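# Move three gears from furnace tray to table, upright

## Task

Lift each of the three gears off the furnace tray and set it on the table next to the tray, resting so its narrower end points upward; finish with both grippers released from the gears.

## Robot and tools

Robot: two 6-joint arms, left_arm and right_arm, each ending in a two-finger parallel gripper. Their root links sit at (+0.018, +0.275, 0) m for left_arm and (-0.048, -0.344, 0) m for right_arm, each turned slightly about z. Joint ranges in rad, base to hand: waist -2.880 to 2.880, shoulder 0.000 to 3.142, elbow 0.000 to 3.019, wrist pitch -1.693 to 1.571, wrist yaw -1.571 to 1.571, wrist roll -2.094 to 2.094. An elbow never goes quite straight.

Scene frame: origin on the tabletop midway between the arms, +z up, +x away from the robot over the table, +y toward left_arm. The names left and right refer to arms, not to image sides. Gripper frame: fingers extend along its +z and close along its y. The reported end_effector_position is the spot between the finger pads, roughly 1 cm short of the tips; reported positions get less accurate far from the base.

execute_actions(actions): actions is a list of actions; an empty list only fetches state and images. Each action is a table of 1 to 15 rows, one row per 1/30 s step; if fewer than 15 rows, the final row repeats to fill 15 steps. Every row is a single list of 14 numbers, each in [-1, 1], covering both arms even when one is idle: left dx, dy, dz, rx, ry, rz, opening, then right dx, dy, dz, rx, ry, rz, opening. The first six per arm are an offset, not a pose: a displacement of that gripper from where it was measured at the start of this action (for a call's first action, the last pose a result reported), expressed in the gripper's own axes. Each row is counted from that same start, not added to the row before. Scale: 1.0 equals 0.6 m of travel or 180 degrees; rx, ry, rz form one rotation vector. Opening is absolute, not an offset: +1 fully open (0.094 m), -1 shut.

Per step the command is clipped to at most 70 mm (about 0.117 units) and 16 degrees away from the measured pose, and damped inverse kinematics favours position over orientation. After an action the arm stops at the last clipped pose, so long moves need several actions.

move(target, speed, blocking): target is one 14-number row laid out as above, offsets in gripper axes from the pose in the latest result that showed one. Each gripper travels a straight line toward its goal; both arms finish together, within 0.5 to 10 s (cut off at 10 s). speed is each arm's top linear speed in m/s, 0.002 to 0.5, default 0.25; rotation is capped at twice that in rad/s. Grippers rotate the short way. Paths ignore obstacles and the other arm; a gripper may lag, wander, or exceed speed, most near full reach. Openings are sent at the start. With blocking=false you get a result after 0.5 s while motion continues; before any other motion command, call wait or stop until a result shows the move ended. The result adds a move: line: done, off_target, moving, held or fault, plus limits such as paced (command clipped) or held (a check blocked steps; afterwards the arm may rush), and each gripper's remaining distance to its target.

wait(seconds): 0 to 10; the robot keeps its last command; returns early if a running move ends. stop(): brakes a running move (needs stopping room; fingers keep going). zoom_image(camera, region): region [x0, y0, x1, y1] in pixels of that camera's last full image, at most 504 by 504. Cameras: cam_head_left, cam_head_right, cam_high, cam_low, cam_left_wrist, cam_right_wrist, all 504x504; calibration (K, distortion, T_world_to_cam) is supplied and may be off by a few degrees and millimetres. read_manual(section): only "licences", no motion. finished_scene(scene): ends the current scene for good; call it only once every gear stands correctly and both grippers are open.

Reading results: the state line gives each gripper's position (m) and quat_wxyz in the scene frame. Hand target lines show where the controller is currently steering. Step readings list positions at some steps; HELD marks steps where that arm was held back. A pose unreachable line means the clearance check altered or blocked that arm's command. grip_measured is finger opening on the command scale; the final Joint positions value is opening in metres; each gripper reads up to about 1 mm off. Joint torques are raw drive outputs with offset and noise. MOTOR HOT appears at 85 °C; at 100 °C an OVER-TEMPERATURE FAULT drops that arm. A FAULT line means an arm stopped.

Practical rules: arms tend to settle low, often by a centimetre or more, and zero offsets let them sink further. To keep an arm in place, send in a reply's first call the offset that returns it to its intended pose, then zeros in later calls, aiming a bit higher if it still sags. To hold a gear, command an opening about 0.03 below grip_measured; less grips more gently. Pads push up to roughly 50 to 62 N. Fast contact hits harder, and a target set well past the contact point keeps pressing. Occasional disturbances may tug a held part or shove loose items. Avoid dropping gears, knocking anything off the table, slamming, pressing hard, and letting the arms collide. Keep motions smooth and short.

Each tool is called as a command line: name --argument value for each argument, lists and objects as JSON in quotes; but a table of rows of numbers goes row by row, as --pt "numbers of a row", without its own name.

## Session

execute_actions --actions '[]'

Scene clock: 0.00 s.
left_arm: end_effector_position=(+0.7016, +0.5195, +0.1582) grip_measured=+1.000 end_effector_quat_wxyz=(+0.607, -0.245, +0.719, +0.231) | right_arm: end_effector_position=(+0.5306, -0.0846, +0.3084) grip_measured=+1.000 end_effector_quat_wxyz=(+0.505, +0.005, +0.838, +0.207)
Joint positions: left_arm=[ 0.216  1.932  1.173  0.586 -0.446 -0.04   0.094] | right_arm=[ 0.296  1.447  1.164 -0.133  0.047  0.416  0.094]
Joint velocities: left_arm=[-0.005 -0.005 -0.002 -0.007 -0.007  0.022  0.   ] | right_arm=[ 0.005 -0.005 -0.017 -0.002  0.081  0.037  0.   ]
Joint torques (N m, as the arm reports them, + toward a larger angle): no reading
Motor temperatures (°C, as the motors report them): left_arm=[24 25 26 28 26 25] | right_arm=[28 27 28 27 26 26]
Hand target (left_arm): +0.707, +0.521, +0.166; +0.614, -0.246, +0.713, +0.231
Hand target (right_arm): +0.535, -0.082, +0.335; +0.523, +0.005, +0.825, +0.216

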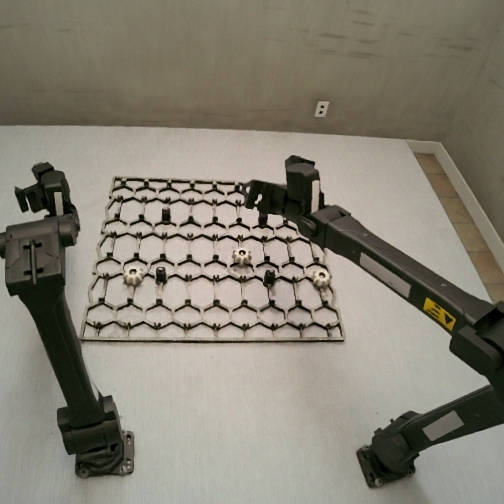

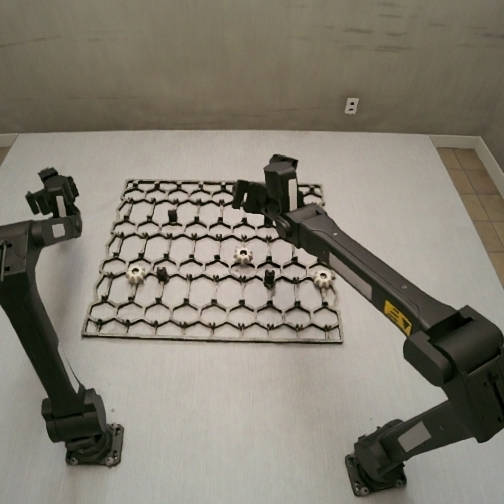

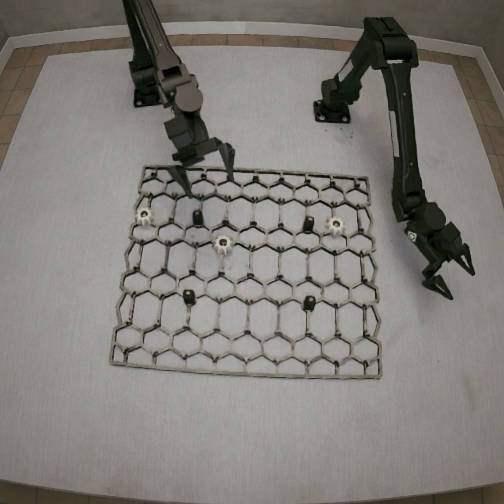

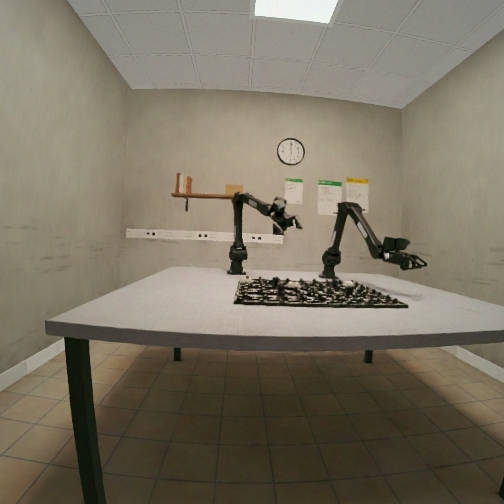

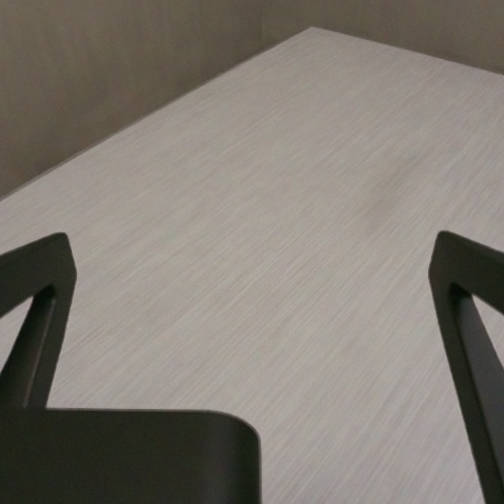

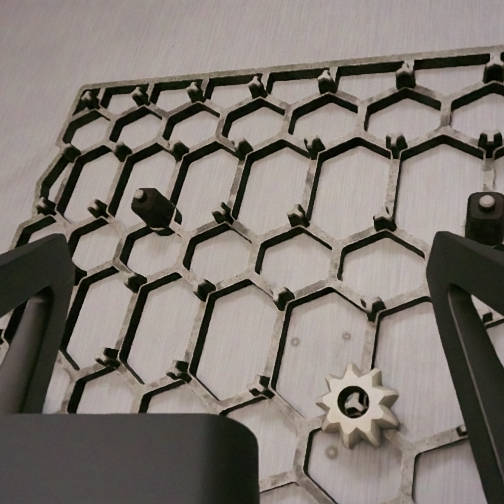

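zoom_image --camera "cam_head_left" --region '[100, 220, 350, 310]'

Region (100, 220, 350, 310) of cam_head_left's 504x504 image, scaled by 2.016, with more detail than that image has; it fills the top 181 rows of this view, and the rest is white.

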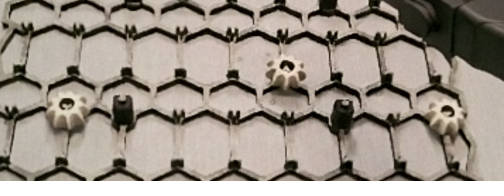

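move --target '[0.103,-0.159,-0.608,0.163,0.427,0.172,1,0.222,-0.093,0.107,0.139,0.34,-0.003,1]' --speed 0.4

Scene clock: 4.17 s.
left_arm: end_effector_position=(+0.4625, +0.2139, +0.1452) grip_measured=+1.000 end_effector_quat_wxyz=(-0.006, -0.009, +1.000, +0.008) | right_arm: end_effector_position=(+0.5110, -0.0858, +0.1285) grip_measured=+1.000 end_effector_quat_wxyz=(-0.021, -0.010, +1.000, -0.012)
Joint positions: left_arm=[-0.168  1.57   1.255 -1.271 -0.015 -0.161  0.094] | right_arm=[ 0.296  2.033  1.861 -1.447  0.005  0.416  0.094]
Joint velocities: left_arm=[-0.005 -0.015 -0.022  0.017  0.022  0.007  0.   ] | right_arm=[-0.015 -0.005  0.002 -0.002 -0.022  0.007  0.   ]
Joint torques (N m, as the arm reports them, + toward a larger angle): left_arm=[ -0.98 -12.78  13.35  -0.43   0.    -0.03] | right_arm=[ -3.61 -19.3   13.95  -0.35  -0.08  -0.15]
Motor temperatures (°C, as the motors report them): left_arm=[24 25 27 28 26 25] | right_arm=[28 27 29 27 26 26]
Hand target (left_arm): +0.474, +0.209, +0.149; -0.005, -0.011, +1.000, +0.006
Hand target (right_arm): +0.529, -0.085, +0.149; +0.001, -0.004, +1.000, -0.000
Off the commanded pose (left_arm): 0.015 m, 2 deg.
Off the commanded pose (right_arm): 0.030 m, 3 deg.
move: off_target (left_arm, right_arm)
camera_calibration (this result's frames):
cam_left_wrist: T_world_to_cam=[[0.0150125, -0.999786, -0.0142553, 0.207007], [-0.810018, -0.020519, 0.586046, 0.296684], [-0.586213, 0.00274906, -0.810152, 0.511778], [0, 0, 0, 1]] pos_world=[0.537223, 0.211643, 0.243699]
cam_right_wrist: T_world_to_cam=[[0.0343985, -0.999231, 0.0188127, -0.109183], [-0.788334, -0.0155587, 0.615051, 0.32967], [-0.614286, -0.0359875, -0.788263, 0.539499], [0, 0, 0, 1]] pos_world=[0.595052, -0.0845545, 0.224557]

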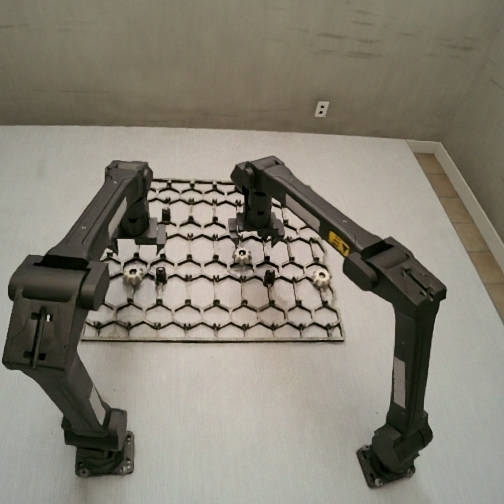

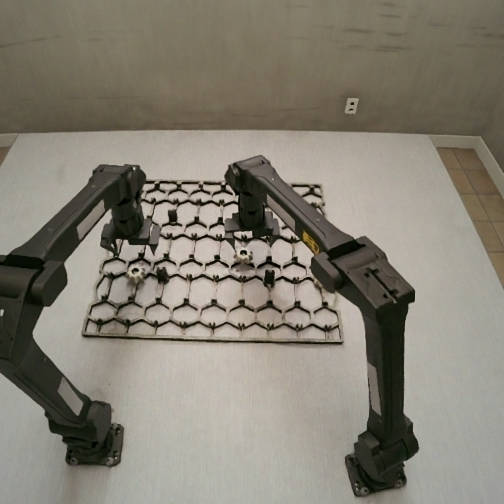

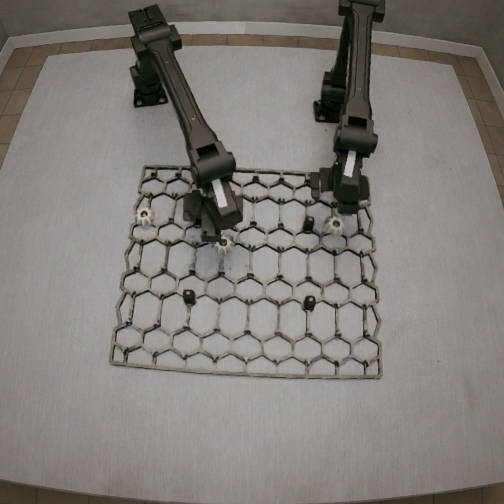

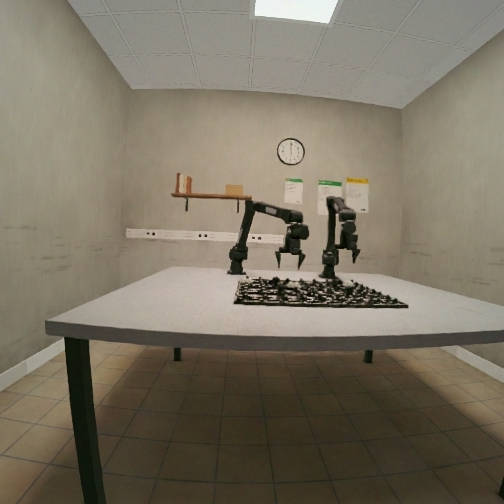

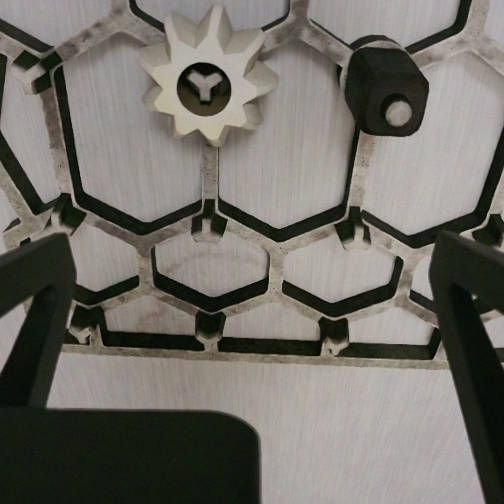

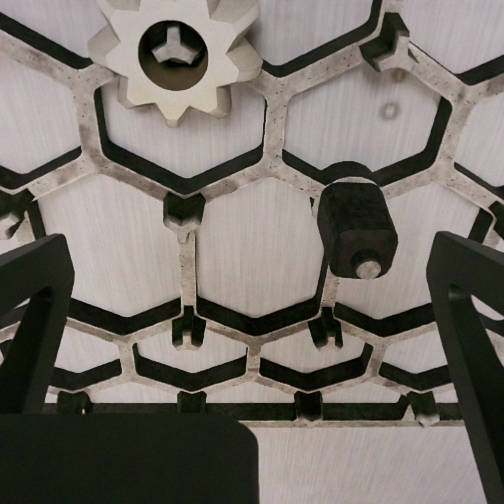

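move --target '[-0.025,0.032,0.17,0,0,0,1,-0.07,0.04,0.13,0,0,0,1]' --speed 0.2

Scene clock: 5.50 s.
left_arm: end_effector_position=(+0.4720, +0.2313, +0.0458) grip_measured=+1.000 end_effector_quat_wxyz=(-0.010, -0.009, +1.000, +0.008) | right_arm: end_effector_position=(+0.5331, -0.0737, +0.0433) grip_measured=+1.000 end_effector_quat_wxyz=(-0.038, -0.009, +0.999, -0.018)
Joint positions: left_arm=[-0.127  1.705  1.137 -1.026 -0.015 -0.12   0.094] | right_arm=[ 0.298  2.189  1.893 -1.36   0.001  0.42   0.094]
Joint velocities: left_arm=[-0.005  0.005 -0.007 -0.002  0.066 -0.051  0.   ] | right_arm=[-0.005  0.005 -0.017  0.007  0.007 -0.066  0.   ]
Joint torques (N m, as the arm reports them, + toward a larger angle): left_arm=[  0.57 -15.2    9.18   0.68  -0.11   0.12] | right_arm=[ -2.65 -19.93  12.63   0.13   0.23   0.02]
Motor temperatures (°C, as the motors report them): left_arm=[24 25 27 28 26 25] | right_arm=[28 27 29 27 26 26]
Hand target (left_arm): +0.478, +0.235, +0.043; -0.006, -0.009, +1.000, +0.008
Hand target (right_arm): +0.548, -0.063, +0.048; -0.020, -0.010, +1.000, -0.012
Off the commanded pose (left_arm): 0.006 m, 0 deg.
Off the commanded pose (right_arm): 0.020 m, 2 deg.
move: off_target (right_arm)
camera_calibration (this result's frames):
cam_left_wrist: T_world_to_cam=[[0.0145231, -0.999788, -0.014609, 0.223144], [-0.805156, -0.0203566, 0.592713, 0.360291], [-0.592885, 0.00315449, -0.805281, 0.439623], [0, 0, 0, 1]] pos_world=[0.547496, 0.229044, 0.143731]
cam_right_wrist: T_world_to_cam=[[0.0327216, -0.999013, 0.0300406, -0.095821], [-0.766336, -0.00578294, 0.642414, 0.387552], [-0.641606, -0.044042, -0.765769, 0.499332], [0, 0, 0, 1]] pos_world=[0.620505, -0.0714936, 0.136282]

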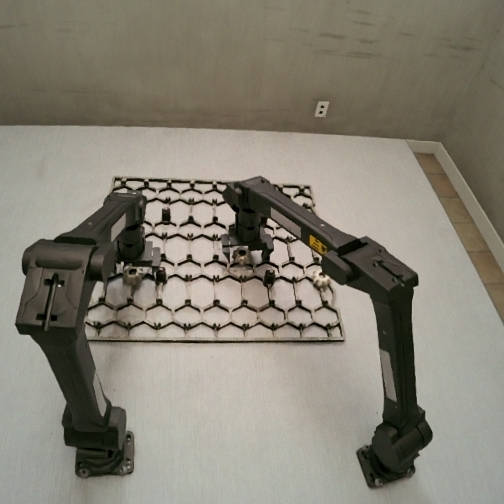

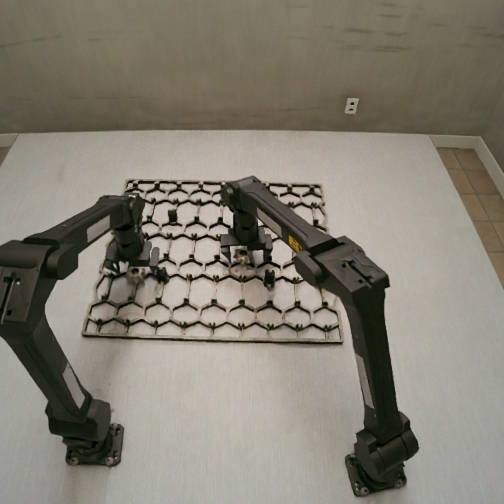

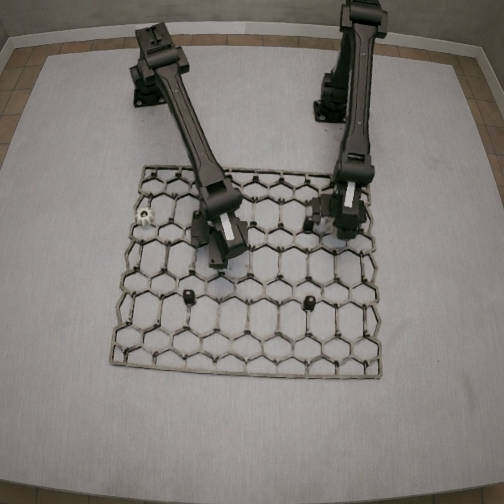

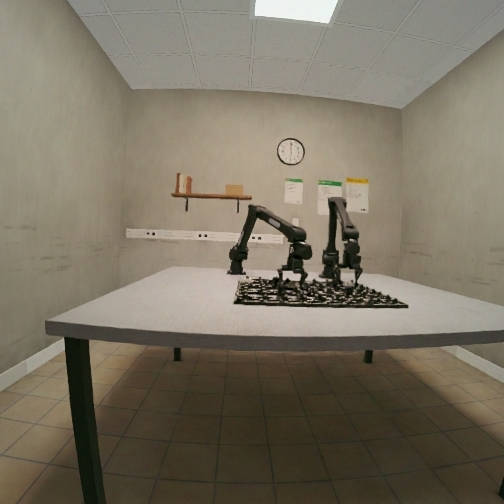

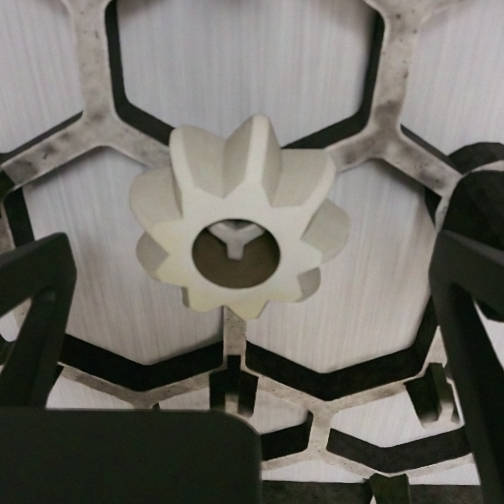

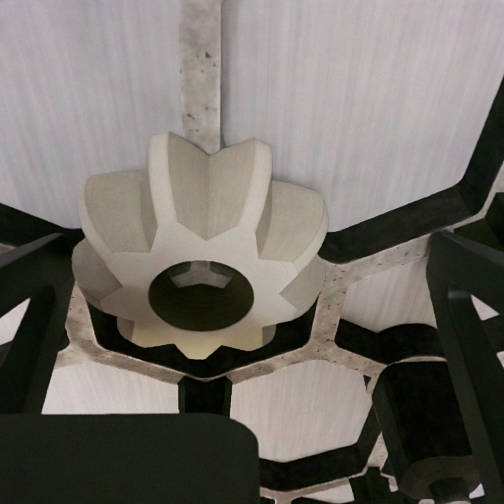

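execute_actions --actions '[[[0,0,0.03,0,0,0,1,0,0.04,0.01,0,0,0,1]],[[0,0,0.03,0,0,0,-1,0,0.04,0.01,0,0,0,-1]],[[0,0,0,0,0,0,-1,0,0,0,0,0,0,-1]]]'

Scene clock: 7.13 s.
left_arm: end_effector_position=(+0.4709, +0.2331, +0.0337) grip_measured=+0.196 end_effector_quat_wxyz=(+0.002, -0.010, +1.000, +0.011) | right_arm: end_effector_position=(+0.5284, -0.0610, +0.0428) grip_measured=+0.216 end_effector_quat_wxyz=(-0.035, +0.002, +0.999, -0.021)
Joint positions: left_arm=[-0.126  1.706  1.101 -0.964 -0.021 -0.12   0.056] | right_arm=[ 0.32   2.191  1.894 -1.357  0.006  0.464  0.057]
Joint velocities: left_arm=[ 0.005 -0.005  0.002  0.012 -0.022 -0.007 -0.   ] | right_arm=[-0.015 -0.015  0.012 -0.007 -0.037  0.007  0.001]
Joint torques (N m, as the arm reports them, + toward a larger angle): left_arm=[ -0.78 -15.8    8.59   0.12  -0.14   0.05] | right_arm=[ -1.95 -21.19   8.4   -0.13   0.12  -0.06]
Motor temperatures (°C, as the motors report them): left_arm=[24 25 27 28 26 25] | right_arm=[28 28 29 27 26 26]
Hand target (left_arm): +0.471, +0.233, +0.034; +0.002, -0.010, +1.000, +0.011
Hand target (right_arm): +0.528, -0.061, +0.043; -0.036, +0.002, +0.999, -0.021
Off the commanded pose (left_arm): 0.000 m, 0 deg.
Off the commanded pose (right_arm): 0.000 m, 0 deg.
Step readings (end_effector_position; steps 1 to 15: 1st action; 16 to 30: 2nd action; 31 to 45: 3rd action):
0: left_arm (+0.4720, +0.2313, +0.0458) | right_arm (+0.5331, -0.0737, +0.0433)
1: left_arm (+0.4723, +0.2313, +0.0448) | right_arm (+0.5329, -0.0733, +0.0433)
2: left_arm (+0.4730, +0.2312, +0.0434) | right_arm (+0.5328, -0.0731, +0.0430)
4: left_arm (+0.4714, +0.2314, +0.0402) | right_arm (+0.5323, -0.0719, +0.0430)
8: left_arm (+0.4692, +0.2316, +0.0381) | right_arm (+0.5316, -0.0706, +0.0430)
15: left_arm (+0.4697, +0.2315, +0.0381) | right_arm (+0.5316, -0.0706, +0.0430)
16: left_arm (+0.4700, +0.2315, +0.0371) | right_arm (+0.5315, -0.0703, +0.0430)
17: left_arm (+0.4708, +0.2314, +0.0359) | right_arm (+0.5309, -0.0691, +0.0428)
19: left_arm (+0.4702, +0.2333, +0.0336) | right_arm (+0.5287, -0.0619, +0.0427)
23: left_arm (+0.4708, +0.2331, +0.0336) | right_arm (+0.5283, -0.0610, +0.0428)
30: left_arm (+0.4708, +0.2331, +0.0336) | right_arm (+0.5283, -0.0610, +0.0428)
31: left_arm (+0.4709, +0.2331, +0.0337) | right_arm (+0.5283, -0.0610, +0.0428)
32: left_arm (+0.4709, +0.2331, +0.0337) | right_arm (+0.5284, -0.0610, +0.0428)
34: left_arm (+0.4709, +0.2331, +0.0337) | right_arm (+0.5284, -0.0610, +0.0428)
38: left_arm (+0.4709, +0.2331, +0.0337) | right_arm (+0.5284, -0.0610, +0.0428)
45: end_effector_position above
camera_calibration (this result's frames):
cam_left_wrist: T_world_to_cam=[[0.016025, -0.9997, -0.0185149, 0.22421], [-0.820119, -0.0237345, 0.5717, 0.375136], [-0.571968, 0.00602293, -0.820254, 0.419218], [0, 0, 0, 1]] pos_world=[0.543843, 0.230521, 0.133552]
cam_right_wrist: T_world_to_cam=[[0.0112905, -0.999293, 0.0358512, -0.0719481], [-0.770272, 0.0141705, 0.637558, 0.387781], [-0.637616, -0.0348136, -0.769568, 0.495076], [0, 0, 0, 1]] pos_world=[0.615177, -0.060157, 0.136341]

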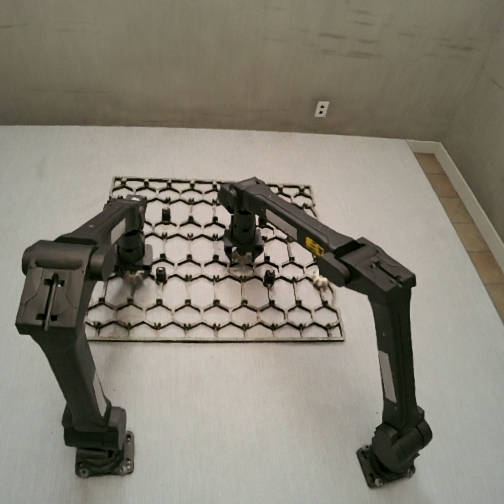

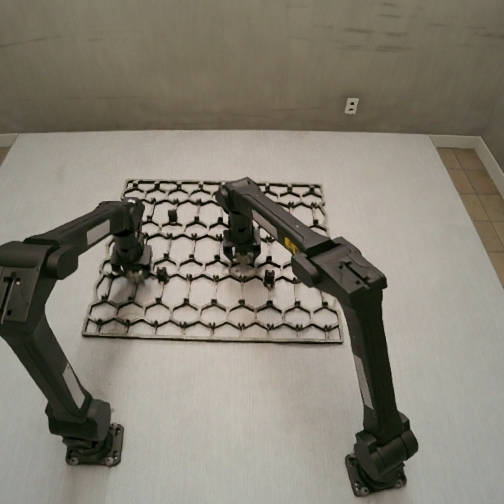

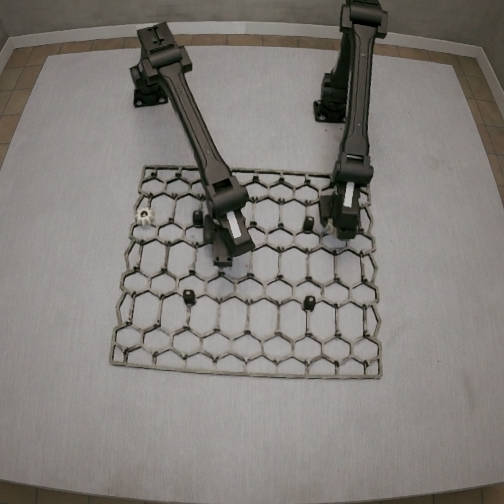

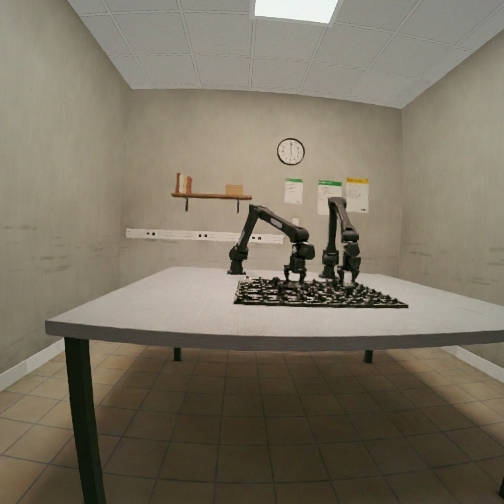

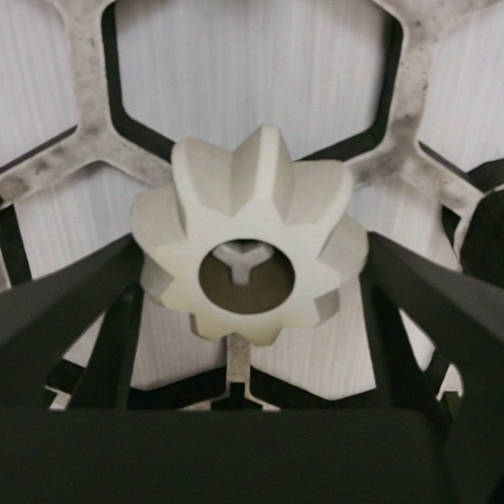

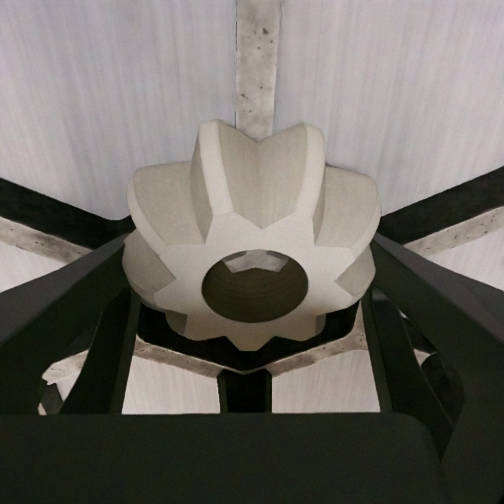

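move --target '[0,0,-0.17,0,0,0,-1,0,0,-0.2,0,0,0,-1]' --speed 0.2

move --target '[0.34,0,-0.17,0,0,0,-1,0.44,0,-0.2,0,0,0,-1]' --speed 0.3

Scene clock: 8.50 s.
left_arm: end_effector_position=(+0.4555, +0.2353, +0.1147) grip_measured=+0.196 end_effector_quat_wxyz=(-0.020, -0.010, +1.000, +0.015) | right_arm: end_effector_position=(+0.5191, -0.0659, +0.1100) grip_measured=+0.216 end_effector_quat_wxyz=(-0.081, +0.002, +0.996, -0.044)
Joint positions: left_arm=[-0.126  1.592  1.195 -1.217 -0.025 -0.12   0.056] | right_arm=[ 0.32   2.194  2.071 -1.634  0.007  0.464  0.057]
Joint velocities: left_arm=[-0.005 -0.005  0.017  0.017  0.037  0.007  0.   ] | right_arm=[-0.015  0.005  0.012 -0.027 -0.066  0.022 -0.   ]
Joint torques (N m, as the arm reports them, + toward a larger angle): left_arm=[ -1.04 -16.18  13.37  -0.49   0.    -0.04] | right_arm=[ -2.5  -24.78  14.7   -1.44   0.05  -0.1 ]
Motor temperatures (°C, as the motors report them): left_arm=[24 25 27 28 26 25] | right_arm=[28 28 30 27 26 26]
Hand target (left_arm): +0.468, +0.230, +0.136; +0.003, -0.010, +1.000, +0.010
Hand target (right_arm): +0.534, -0.058, +0.162; -0.035, +0.002, +0.999, -0.021
Off the commanded pose (left_arm): 0.026 m, 3 deg.
Off the commanded pose (right_arm): 0.056 m, 6 deg.
move: off_target (left_arm, right_arm); limits=paced
camera_calibration (this result's frames):
cam_left_wrist: T_world_to_cam=[[0.0149168, -0.999509, -0.0275401, 0.229652], [-0.793708, -0.0285877, 0.607627, 0.301266], [-0.608116, 0.0127949, -0.793745, 0.488709], [0, 0, 0, 1]] pos_world=[0.532884, 0.231899, 0.211177]
cam_right_wrist: T_world_to_cam=[[0.0169048, -0.996516, 0.0816762, -0.0869114], [-0.708502, 0.0457008, 0.704228, 0.300506], [-0.705507, -0.0697725, -0.70526, 0.566581], [0, 0, 0, 1]] pos_world=[0.614105, -0.0608102, 0.195061]

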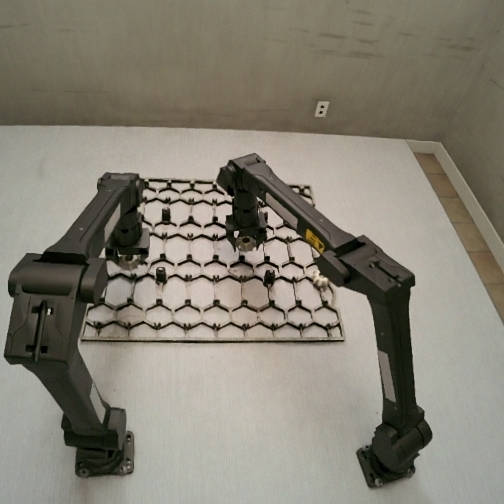

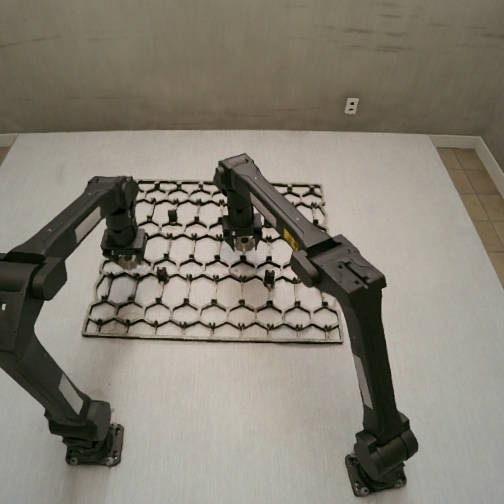

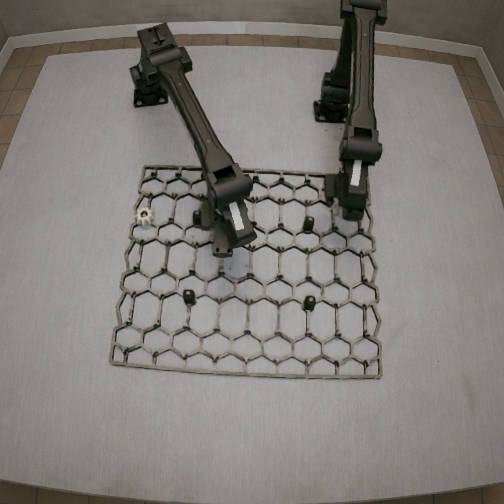

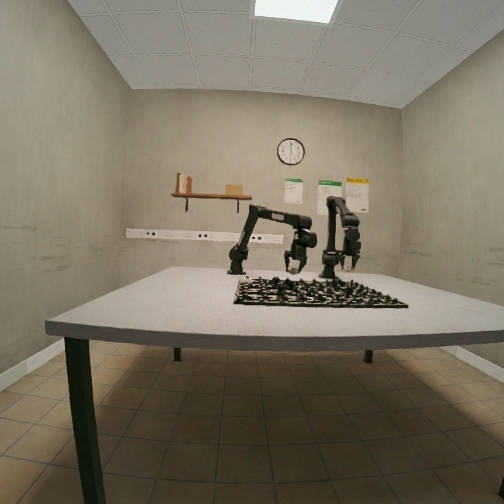

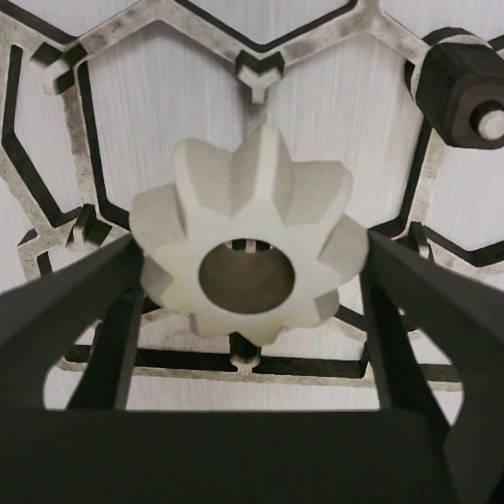

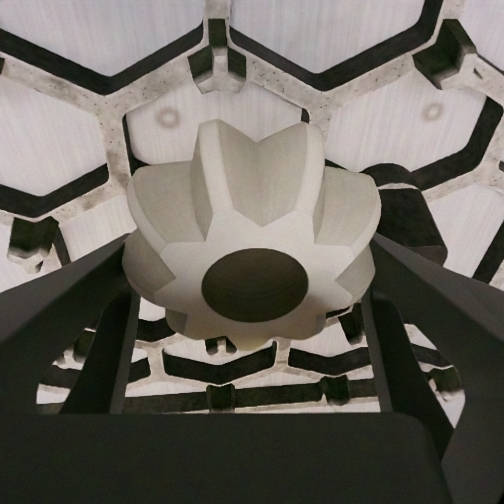

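Scene clock: 10.13 s.
left_arm: end_effector_position=(+0.2532, +0.2349, +0.2187) grip_measured=+0.196 end_effector_quat_wxyz=(-0.021, -0.011, +1.000, +0.017) | right_arm: end_effector_position=(+0.2802, -0.0504, +0.2662) grip_measured=+0.216 end_effector_quat_wxyz=(-0.058, -0.004, +0.998, -0.021)
Joint positions: left_arm=[-0.212  0.986  0.935 -1.568 -0.025 -0.209  0.056] | right_arm=[ 0.576  1.563  1.565 -1.688 -0.043  0.703  0.057]
Joint velocities: left_arm=[ 0.005 -0.005 -0.037 -0.002  0.037  0.007  0.001] | right_arm=[-0.024  0.005 -0.012 -0.002  0.007  0.022 -0.001]
Joint torques (N m, as the arm reports them, + toward a larger angle): left_arm=[-1.74 -4.5  11.6  -0.28 -0.01 -0.06] | right_arm=[ -2.98 -14.09   9.21  -0.48   0.02   0.06]
Motor temperatures (°C, as the motors report them): left_arm=[24 25 27 28 26 25] | right_arm=[28 28 30 27 26 26]
Hand target (left_arm): +0.254, +0.231, +0.224; -0.020, -0.009, +1.000, +0.016
Hand target (right_arm): +0.279, -0.052, +0.272; -0.055, +0.002, +0.998, -0.019
Off the commanded pose (left_arm): 0.009 m, 0 deg.
Off the commanded pose (right_arm): 0.005 m, 4 deg.
joint sent to its limit (right arm) — the command would take joint 4 (wrist pitch) past its lower limit, so that joint was sent only as far as its limit.
move: off_target (right_arm); limits=paced
camera_calibration (this result's frames):
cam_left_wrist: T_world_to_cam=[[0.0173675, -0.999331, -0.0321857, 0.235449], [-0.791668, -0.0334062, 0.610037, 0.0775987], [-0.610704, 0.0148856, -0.791719, 0.447922], [0, 0, 0, 1]] pos_world=[0.330891, 0.231216, 0.314868]
cam_right_wrist: T_world_to_cam=[[0.02487, -0.999061, 0.0354675, -0.070211], [-0.740847, 0.00540202, 0.671652, 0.036257], [-0.671213, -0.04298, -0.740017, 0.510273], [0, 0, 0, 1]] pos_world=[0.371109, -0.0484094, 0.355749]

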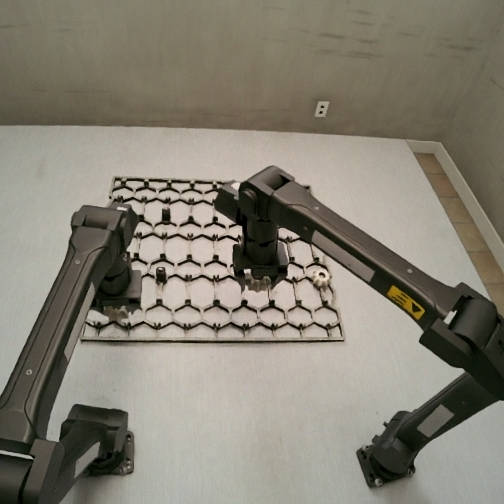

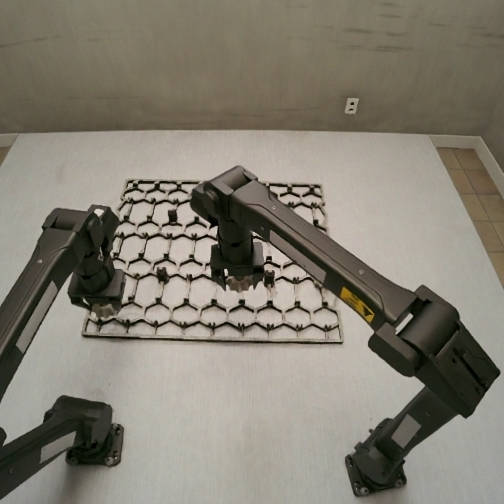

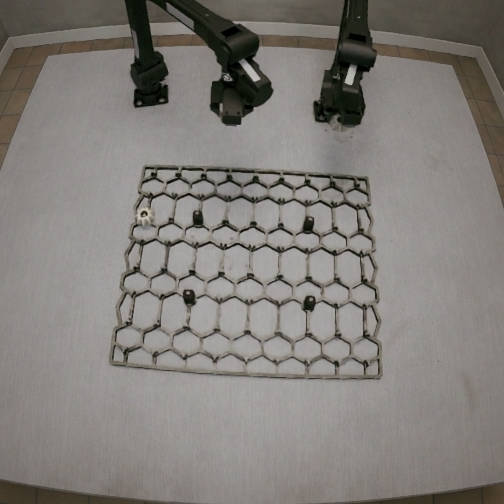

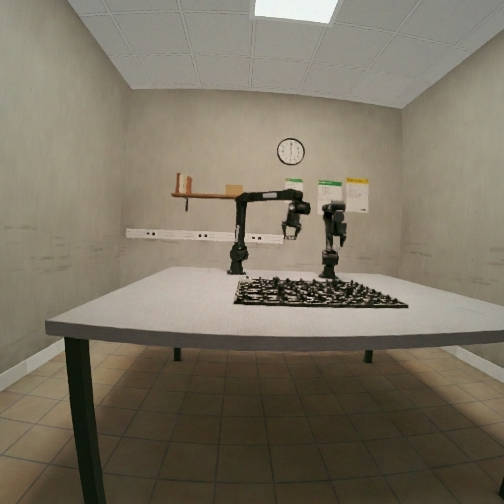

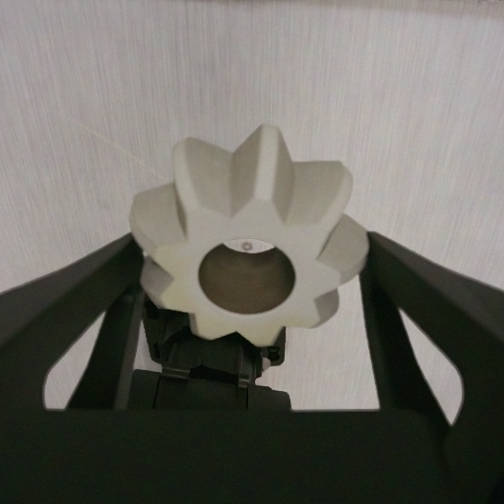

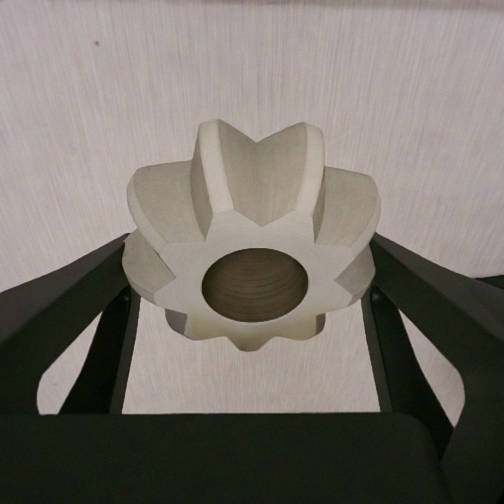

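move --target '[0,0,0.31,0,0,0,-1,0,0,0.385,0,0,0,-1]' --speed 0.25

execute_actions --actions '[[[0,0,0,0,0,0,1,0,0,0,0,0,0,1]]]'

Scene clock: 11.63 s.
left_arm: end_effector_position=(+0.2382, +0.2404, +0.0287) grip_measured=+0.196 end_effector_quat_wxyz=(-0.034, -0.009, +0.999, +0.019) | right_arm: end_effector_position=(+0.2509, -0.0686, +0.0311) grip_measured=+0.216 end_effector_quat_wxyz=(-0.071, -0.001, +0.997, -0.031)
Joint positions: left_arm=[-0.2    1.173  0.52  -0.991 -0.025 -0.193  0.056] | right_arm=[ 0.588  1.689  1.06  -1.09  -0.047  0.722  0.057]
Joint velocities: left_arm=[-0.015 -0.005  0.032  0.007 -0.022 -0.022 -0.   ] | right_arm=[-0.005  0.005  0.012  0.002 -0.037  0.007 -0.001]
Joint torques (N m, as the arm reports them, + toward a larger angle): left_arm=[ 0.96 -4.97  9.56  0.71 -0.17  0.1 ] | right_arm=[ -2.11 -13.66   7.58   0.45   0.04  -0.04]
Motor temperatures (°C, as the motors report them): left_arm=[24 25 27 28 26 25] | right_arm=[28 28 30 27 26 26]
Hand target (left_arm): +0.248, +0.242, +0.032; -0.021, -0.011, +1.000, +0.017
Hand target (right_arm): +0.253, -0.059, +0.037; -0.058, -0.004, +0.998, -0.021
Off the commanded pose (left_arm): 0.008 m, 1 deg.
Off the commanded pose (right_arm): 0.011 m, 2 deg.
move: off_target (right_arm)
camera_calibration (this result's frames):
cam_left_wrist: T_world_to_cam=[[0.0127495, -0.999268, -0.0360761, 0.236303], [-0.776565, -0.0326235, 0.629192, 0.177488], [-0.629908, 0.0199935, -0.776412, 0.291167], [0, 0, 0, 1]] pos_world=[0.318227, 0.236099, 0.122916]
cam_right_wrist: T_world_to_cam=[[0.0188552, -0.998276, 0.0555839, -0.0783969], [-0.723316, 0.0247614, 0.690073, 0.168919], [-0.690259, -0.0532162, -0.721603, 0.319322], [0, 0, 0, 1]] pos_world=[0.344075, -0.0654513, 0.118215]

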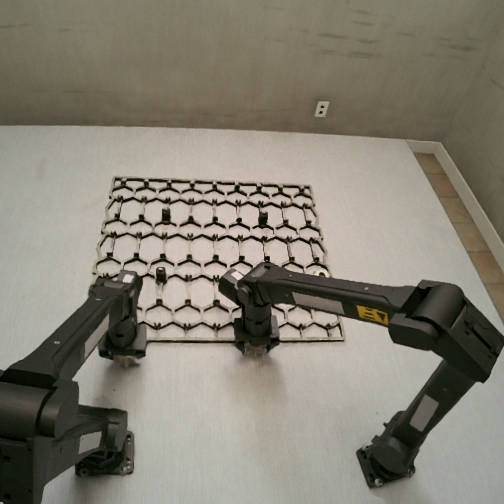

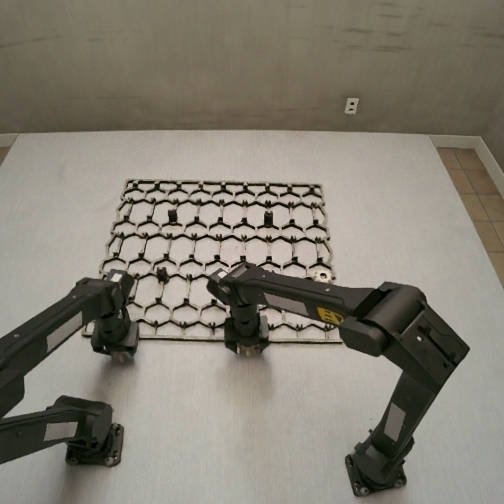

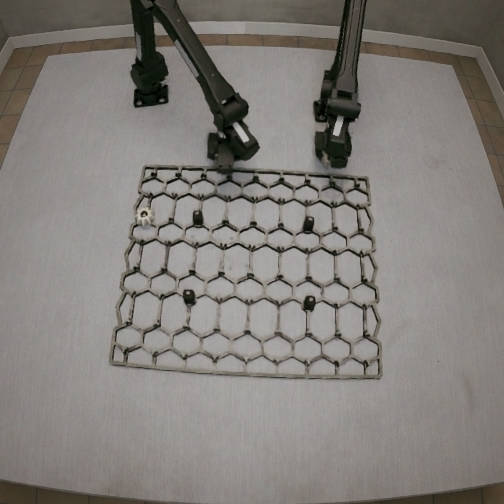

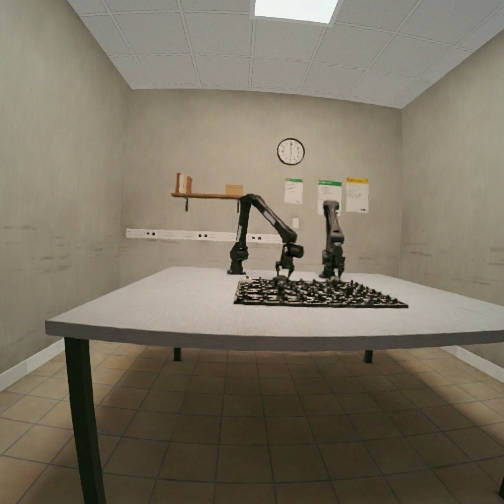

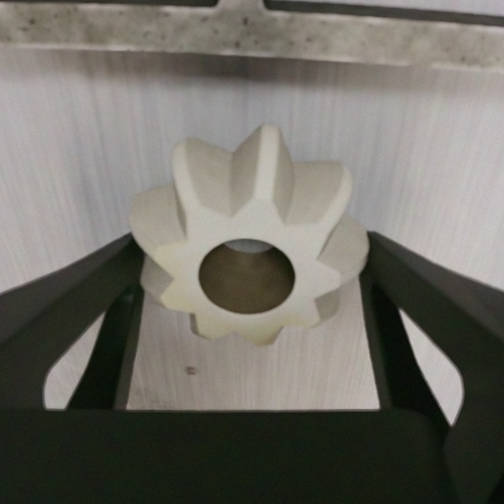

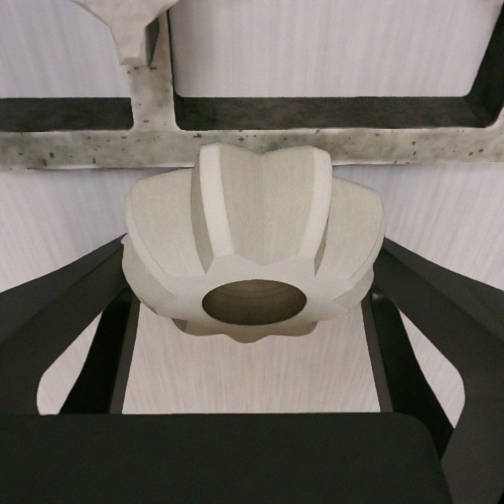

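Scene clock: 12.13 s.
left_arm: end_effector_position=(+0.2379, +0.2405, +0.0285) grip_measured=+1.000 end_effector_quat_wxyz=(-0.034, -0.009, +0.999, +0.019) | right_arm: end_effector_position=(+0.2508, -0.0687, +0.0311) grip_measured=+1.000 end_effector_quat_wxyz=(-0.071, -0.000, +0.997, -0.031)
Joint positions: left_arm=[-0.2    1.173  0.519 -0.991 -0.025 -0.193  0.094] | right_arm=[ 0.588  1.689  1.06  -1.09  -0.047  0.722  0.094]
Joint velocities: left_arm=[-0.005 -0.005 -0.012 -0.002 -0.051  0.007  0.   ] | right_arm=[-0.015 -0.005  0.002 -0.027 -0.051 -0.037  0.   ]
Joint torques (N m, as the arm reports them, + toward a larger angle): left_arm=[-0.6  -5.39  8.23  0.06 -0.14  0.02] | right_arm=[ -2.62 -12.45   6.9   -0.51   0.06  -0.06]
Motor temperatures (°C, as the motors report them): left_arm=[24 25 27 28 26 25] | right_arm=[28 28 30 27 26 26]
Hand target (left_arm): +0.238, +0.240, +0.029; -0.034, -0.009, +0.999, +0.019
Hand target (right_arm): +0.251, -0.069, +0.031; -0.071, -0.001, +0.997, -0.031
Off the commanded pose (left_arm): 0.000 m, 0 deg.
Off the commanded pose (right_arm): 0.000 m, 0 deg.
Step readings (end_effector_position):
0: left_arm (+0.2382, +0.2404, +0.0287) | right_arm (+0.2509, -0.0686, +0.0311)
1: left_arm (+0.2379, +0.2405, +0.0285) | right_arm (+0.2508, -0.0687, +0.0311)
2: left_arm (+0.2379, +0.2405, +0.0285) | right_arm (+0.2508, -0.0687, +0.0311)
4: left_arm (+0.2379, +0.2405, +0.0285) | right_arm (+0.2508, -0.0687, +0.0311)
8: left_arm (+0.2379, +0.2405, +0.0285) | right_arm (+0.2508, -0.0687, +0.0311)
15: end_effector_position above
camera_calibration (this result's frames):
cam_left_wrist: T_world_to_cam=[[0.0127224, -0.999263, -0.0362183, 0.236372], [-0.776092, -0.0327071, 0.629771, 0.17724], [-0.630492, 0.0200965, -0.775936, 0.290871], [0, 0, 0, 1]] pos_world=[0.317939, 0.23615, 0.122638]
cam_right_wrist: T_world_to_cam=[[0.0188711, -0.998262, 0.0558316, -0.0784686], [-0.72312, 0.0249363, 0.690272, 0.168817], [-0.690465, -0.0533991, -0.721392, 0.319313], [0, 0, 0, 1]] pos_world=[0.34403, -0.0654908, 0.118201]

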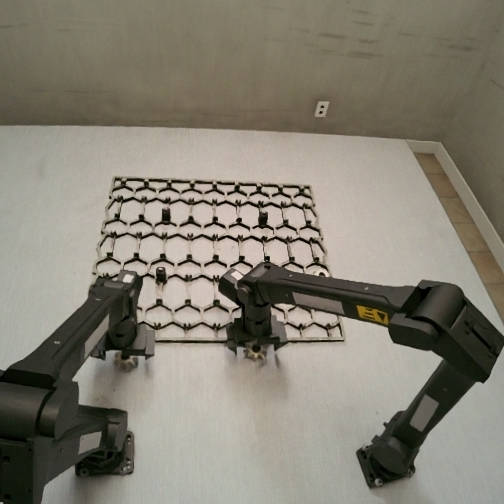

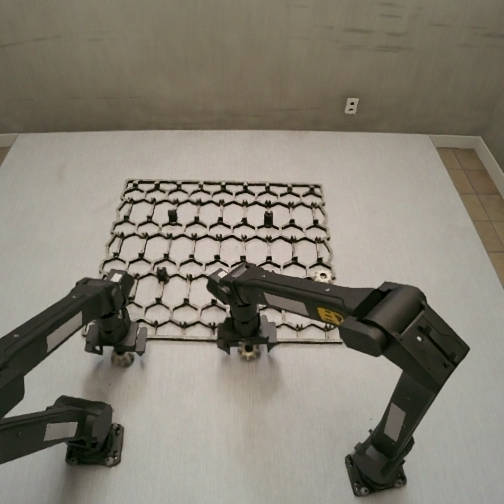

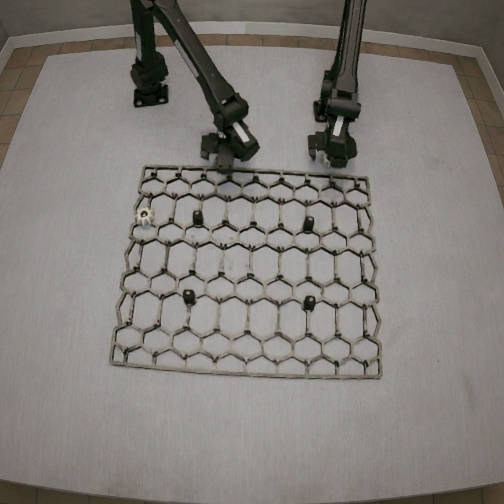

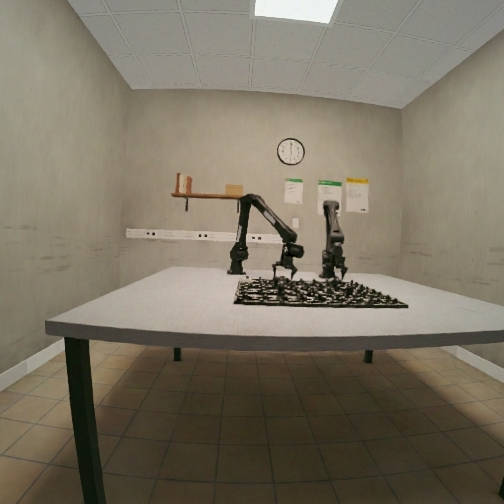

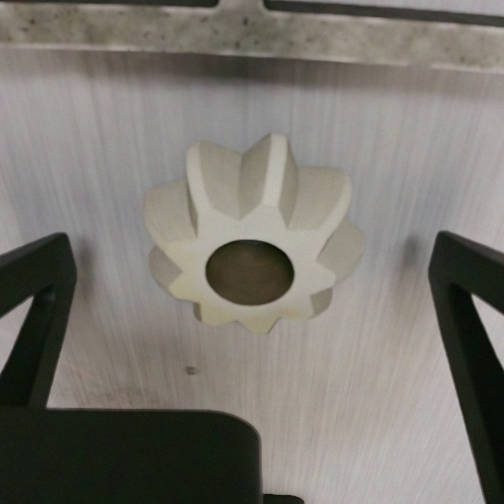

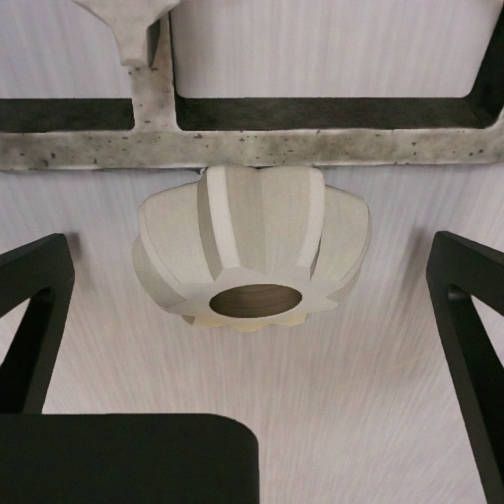

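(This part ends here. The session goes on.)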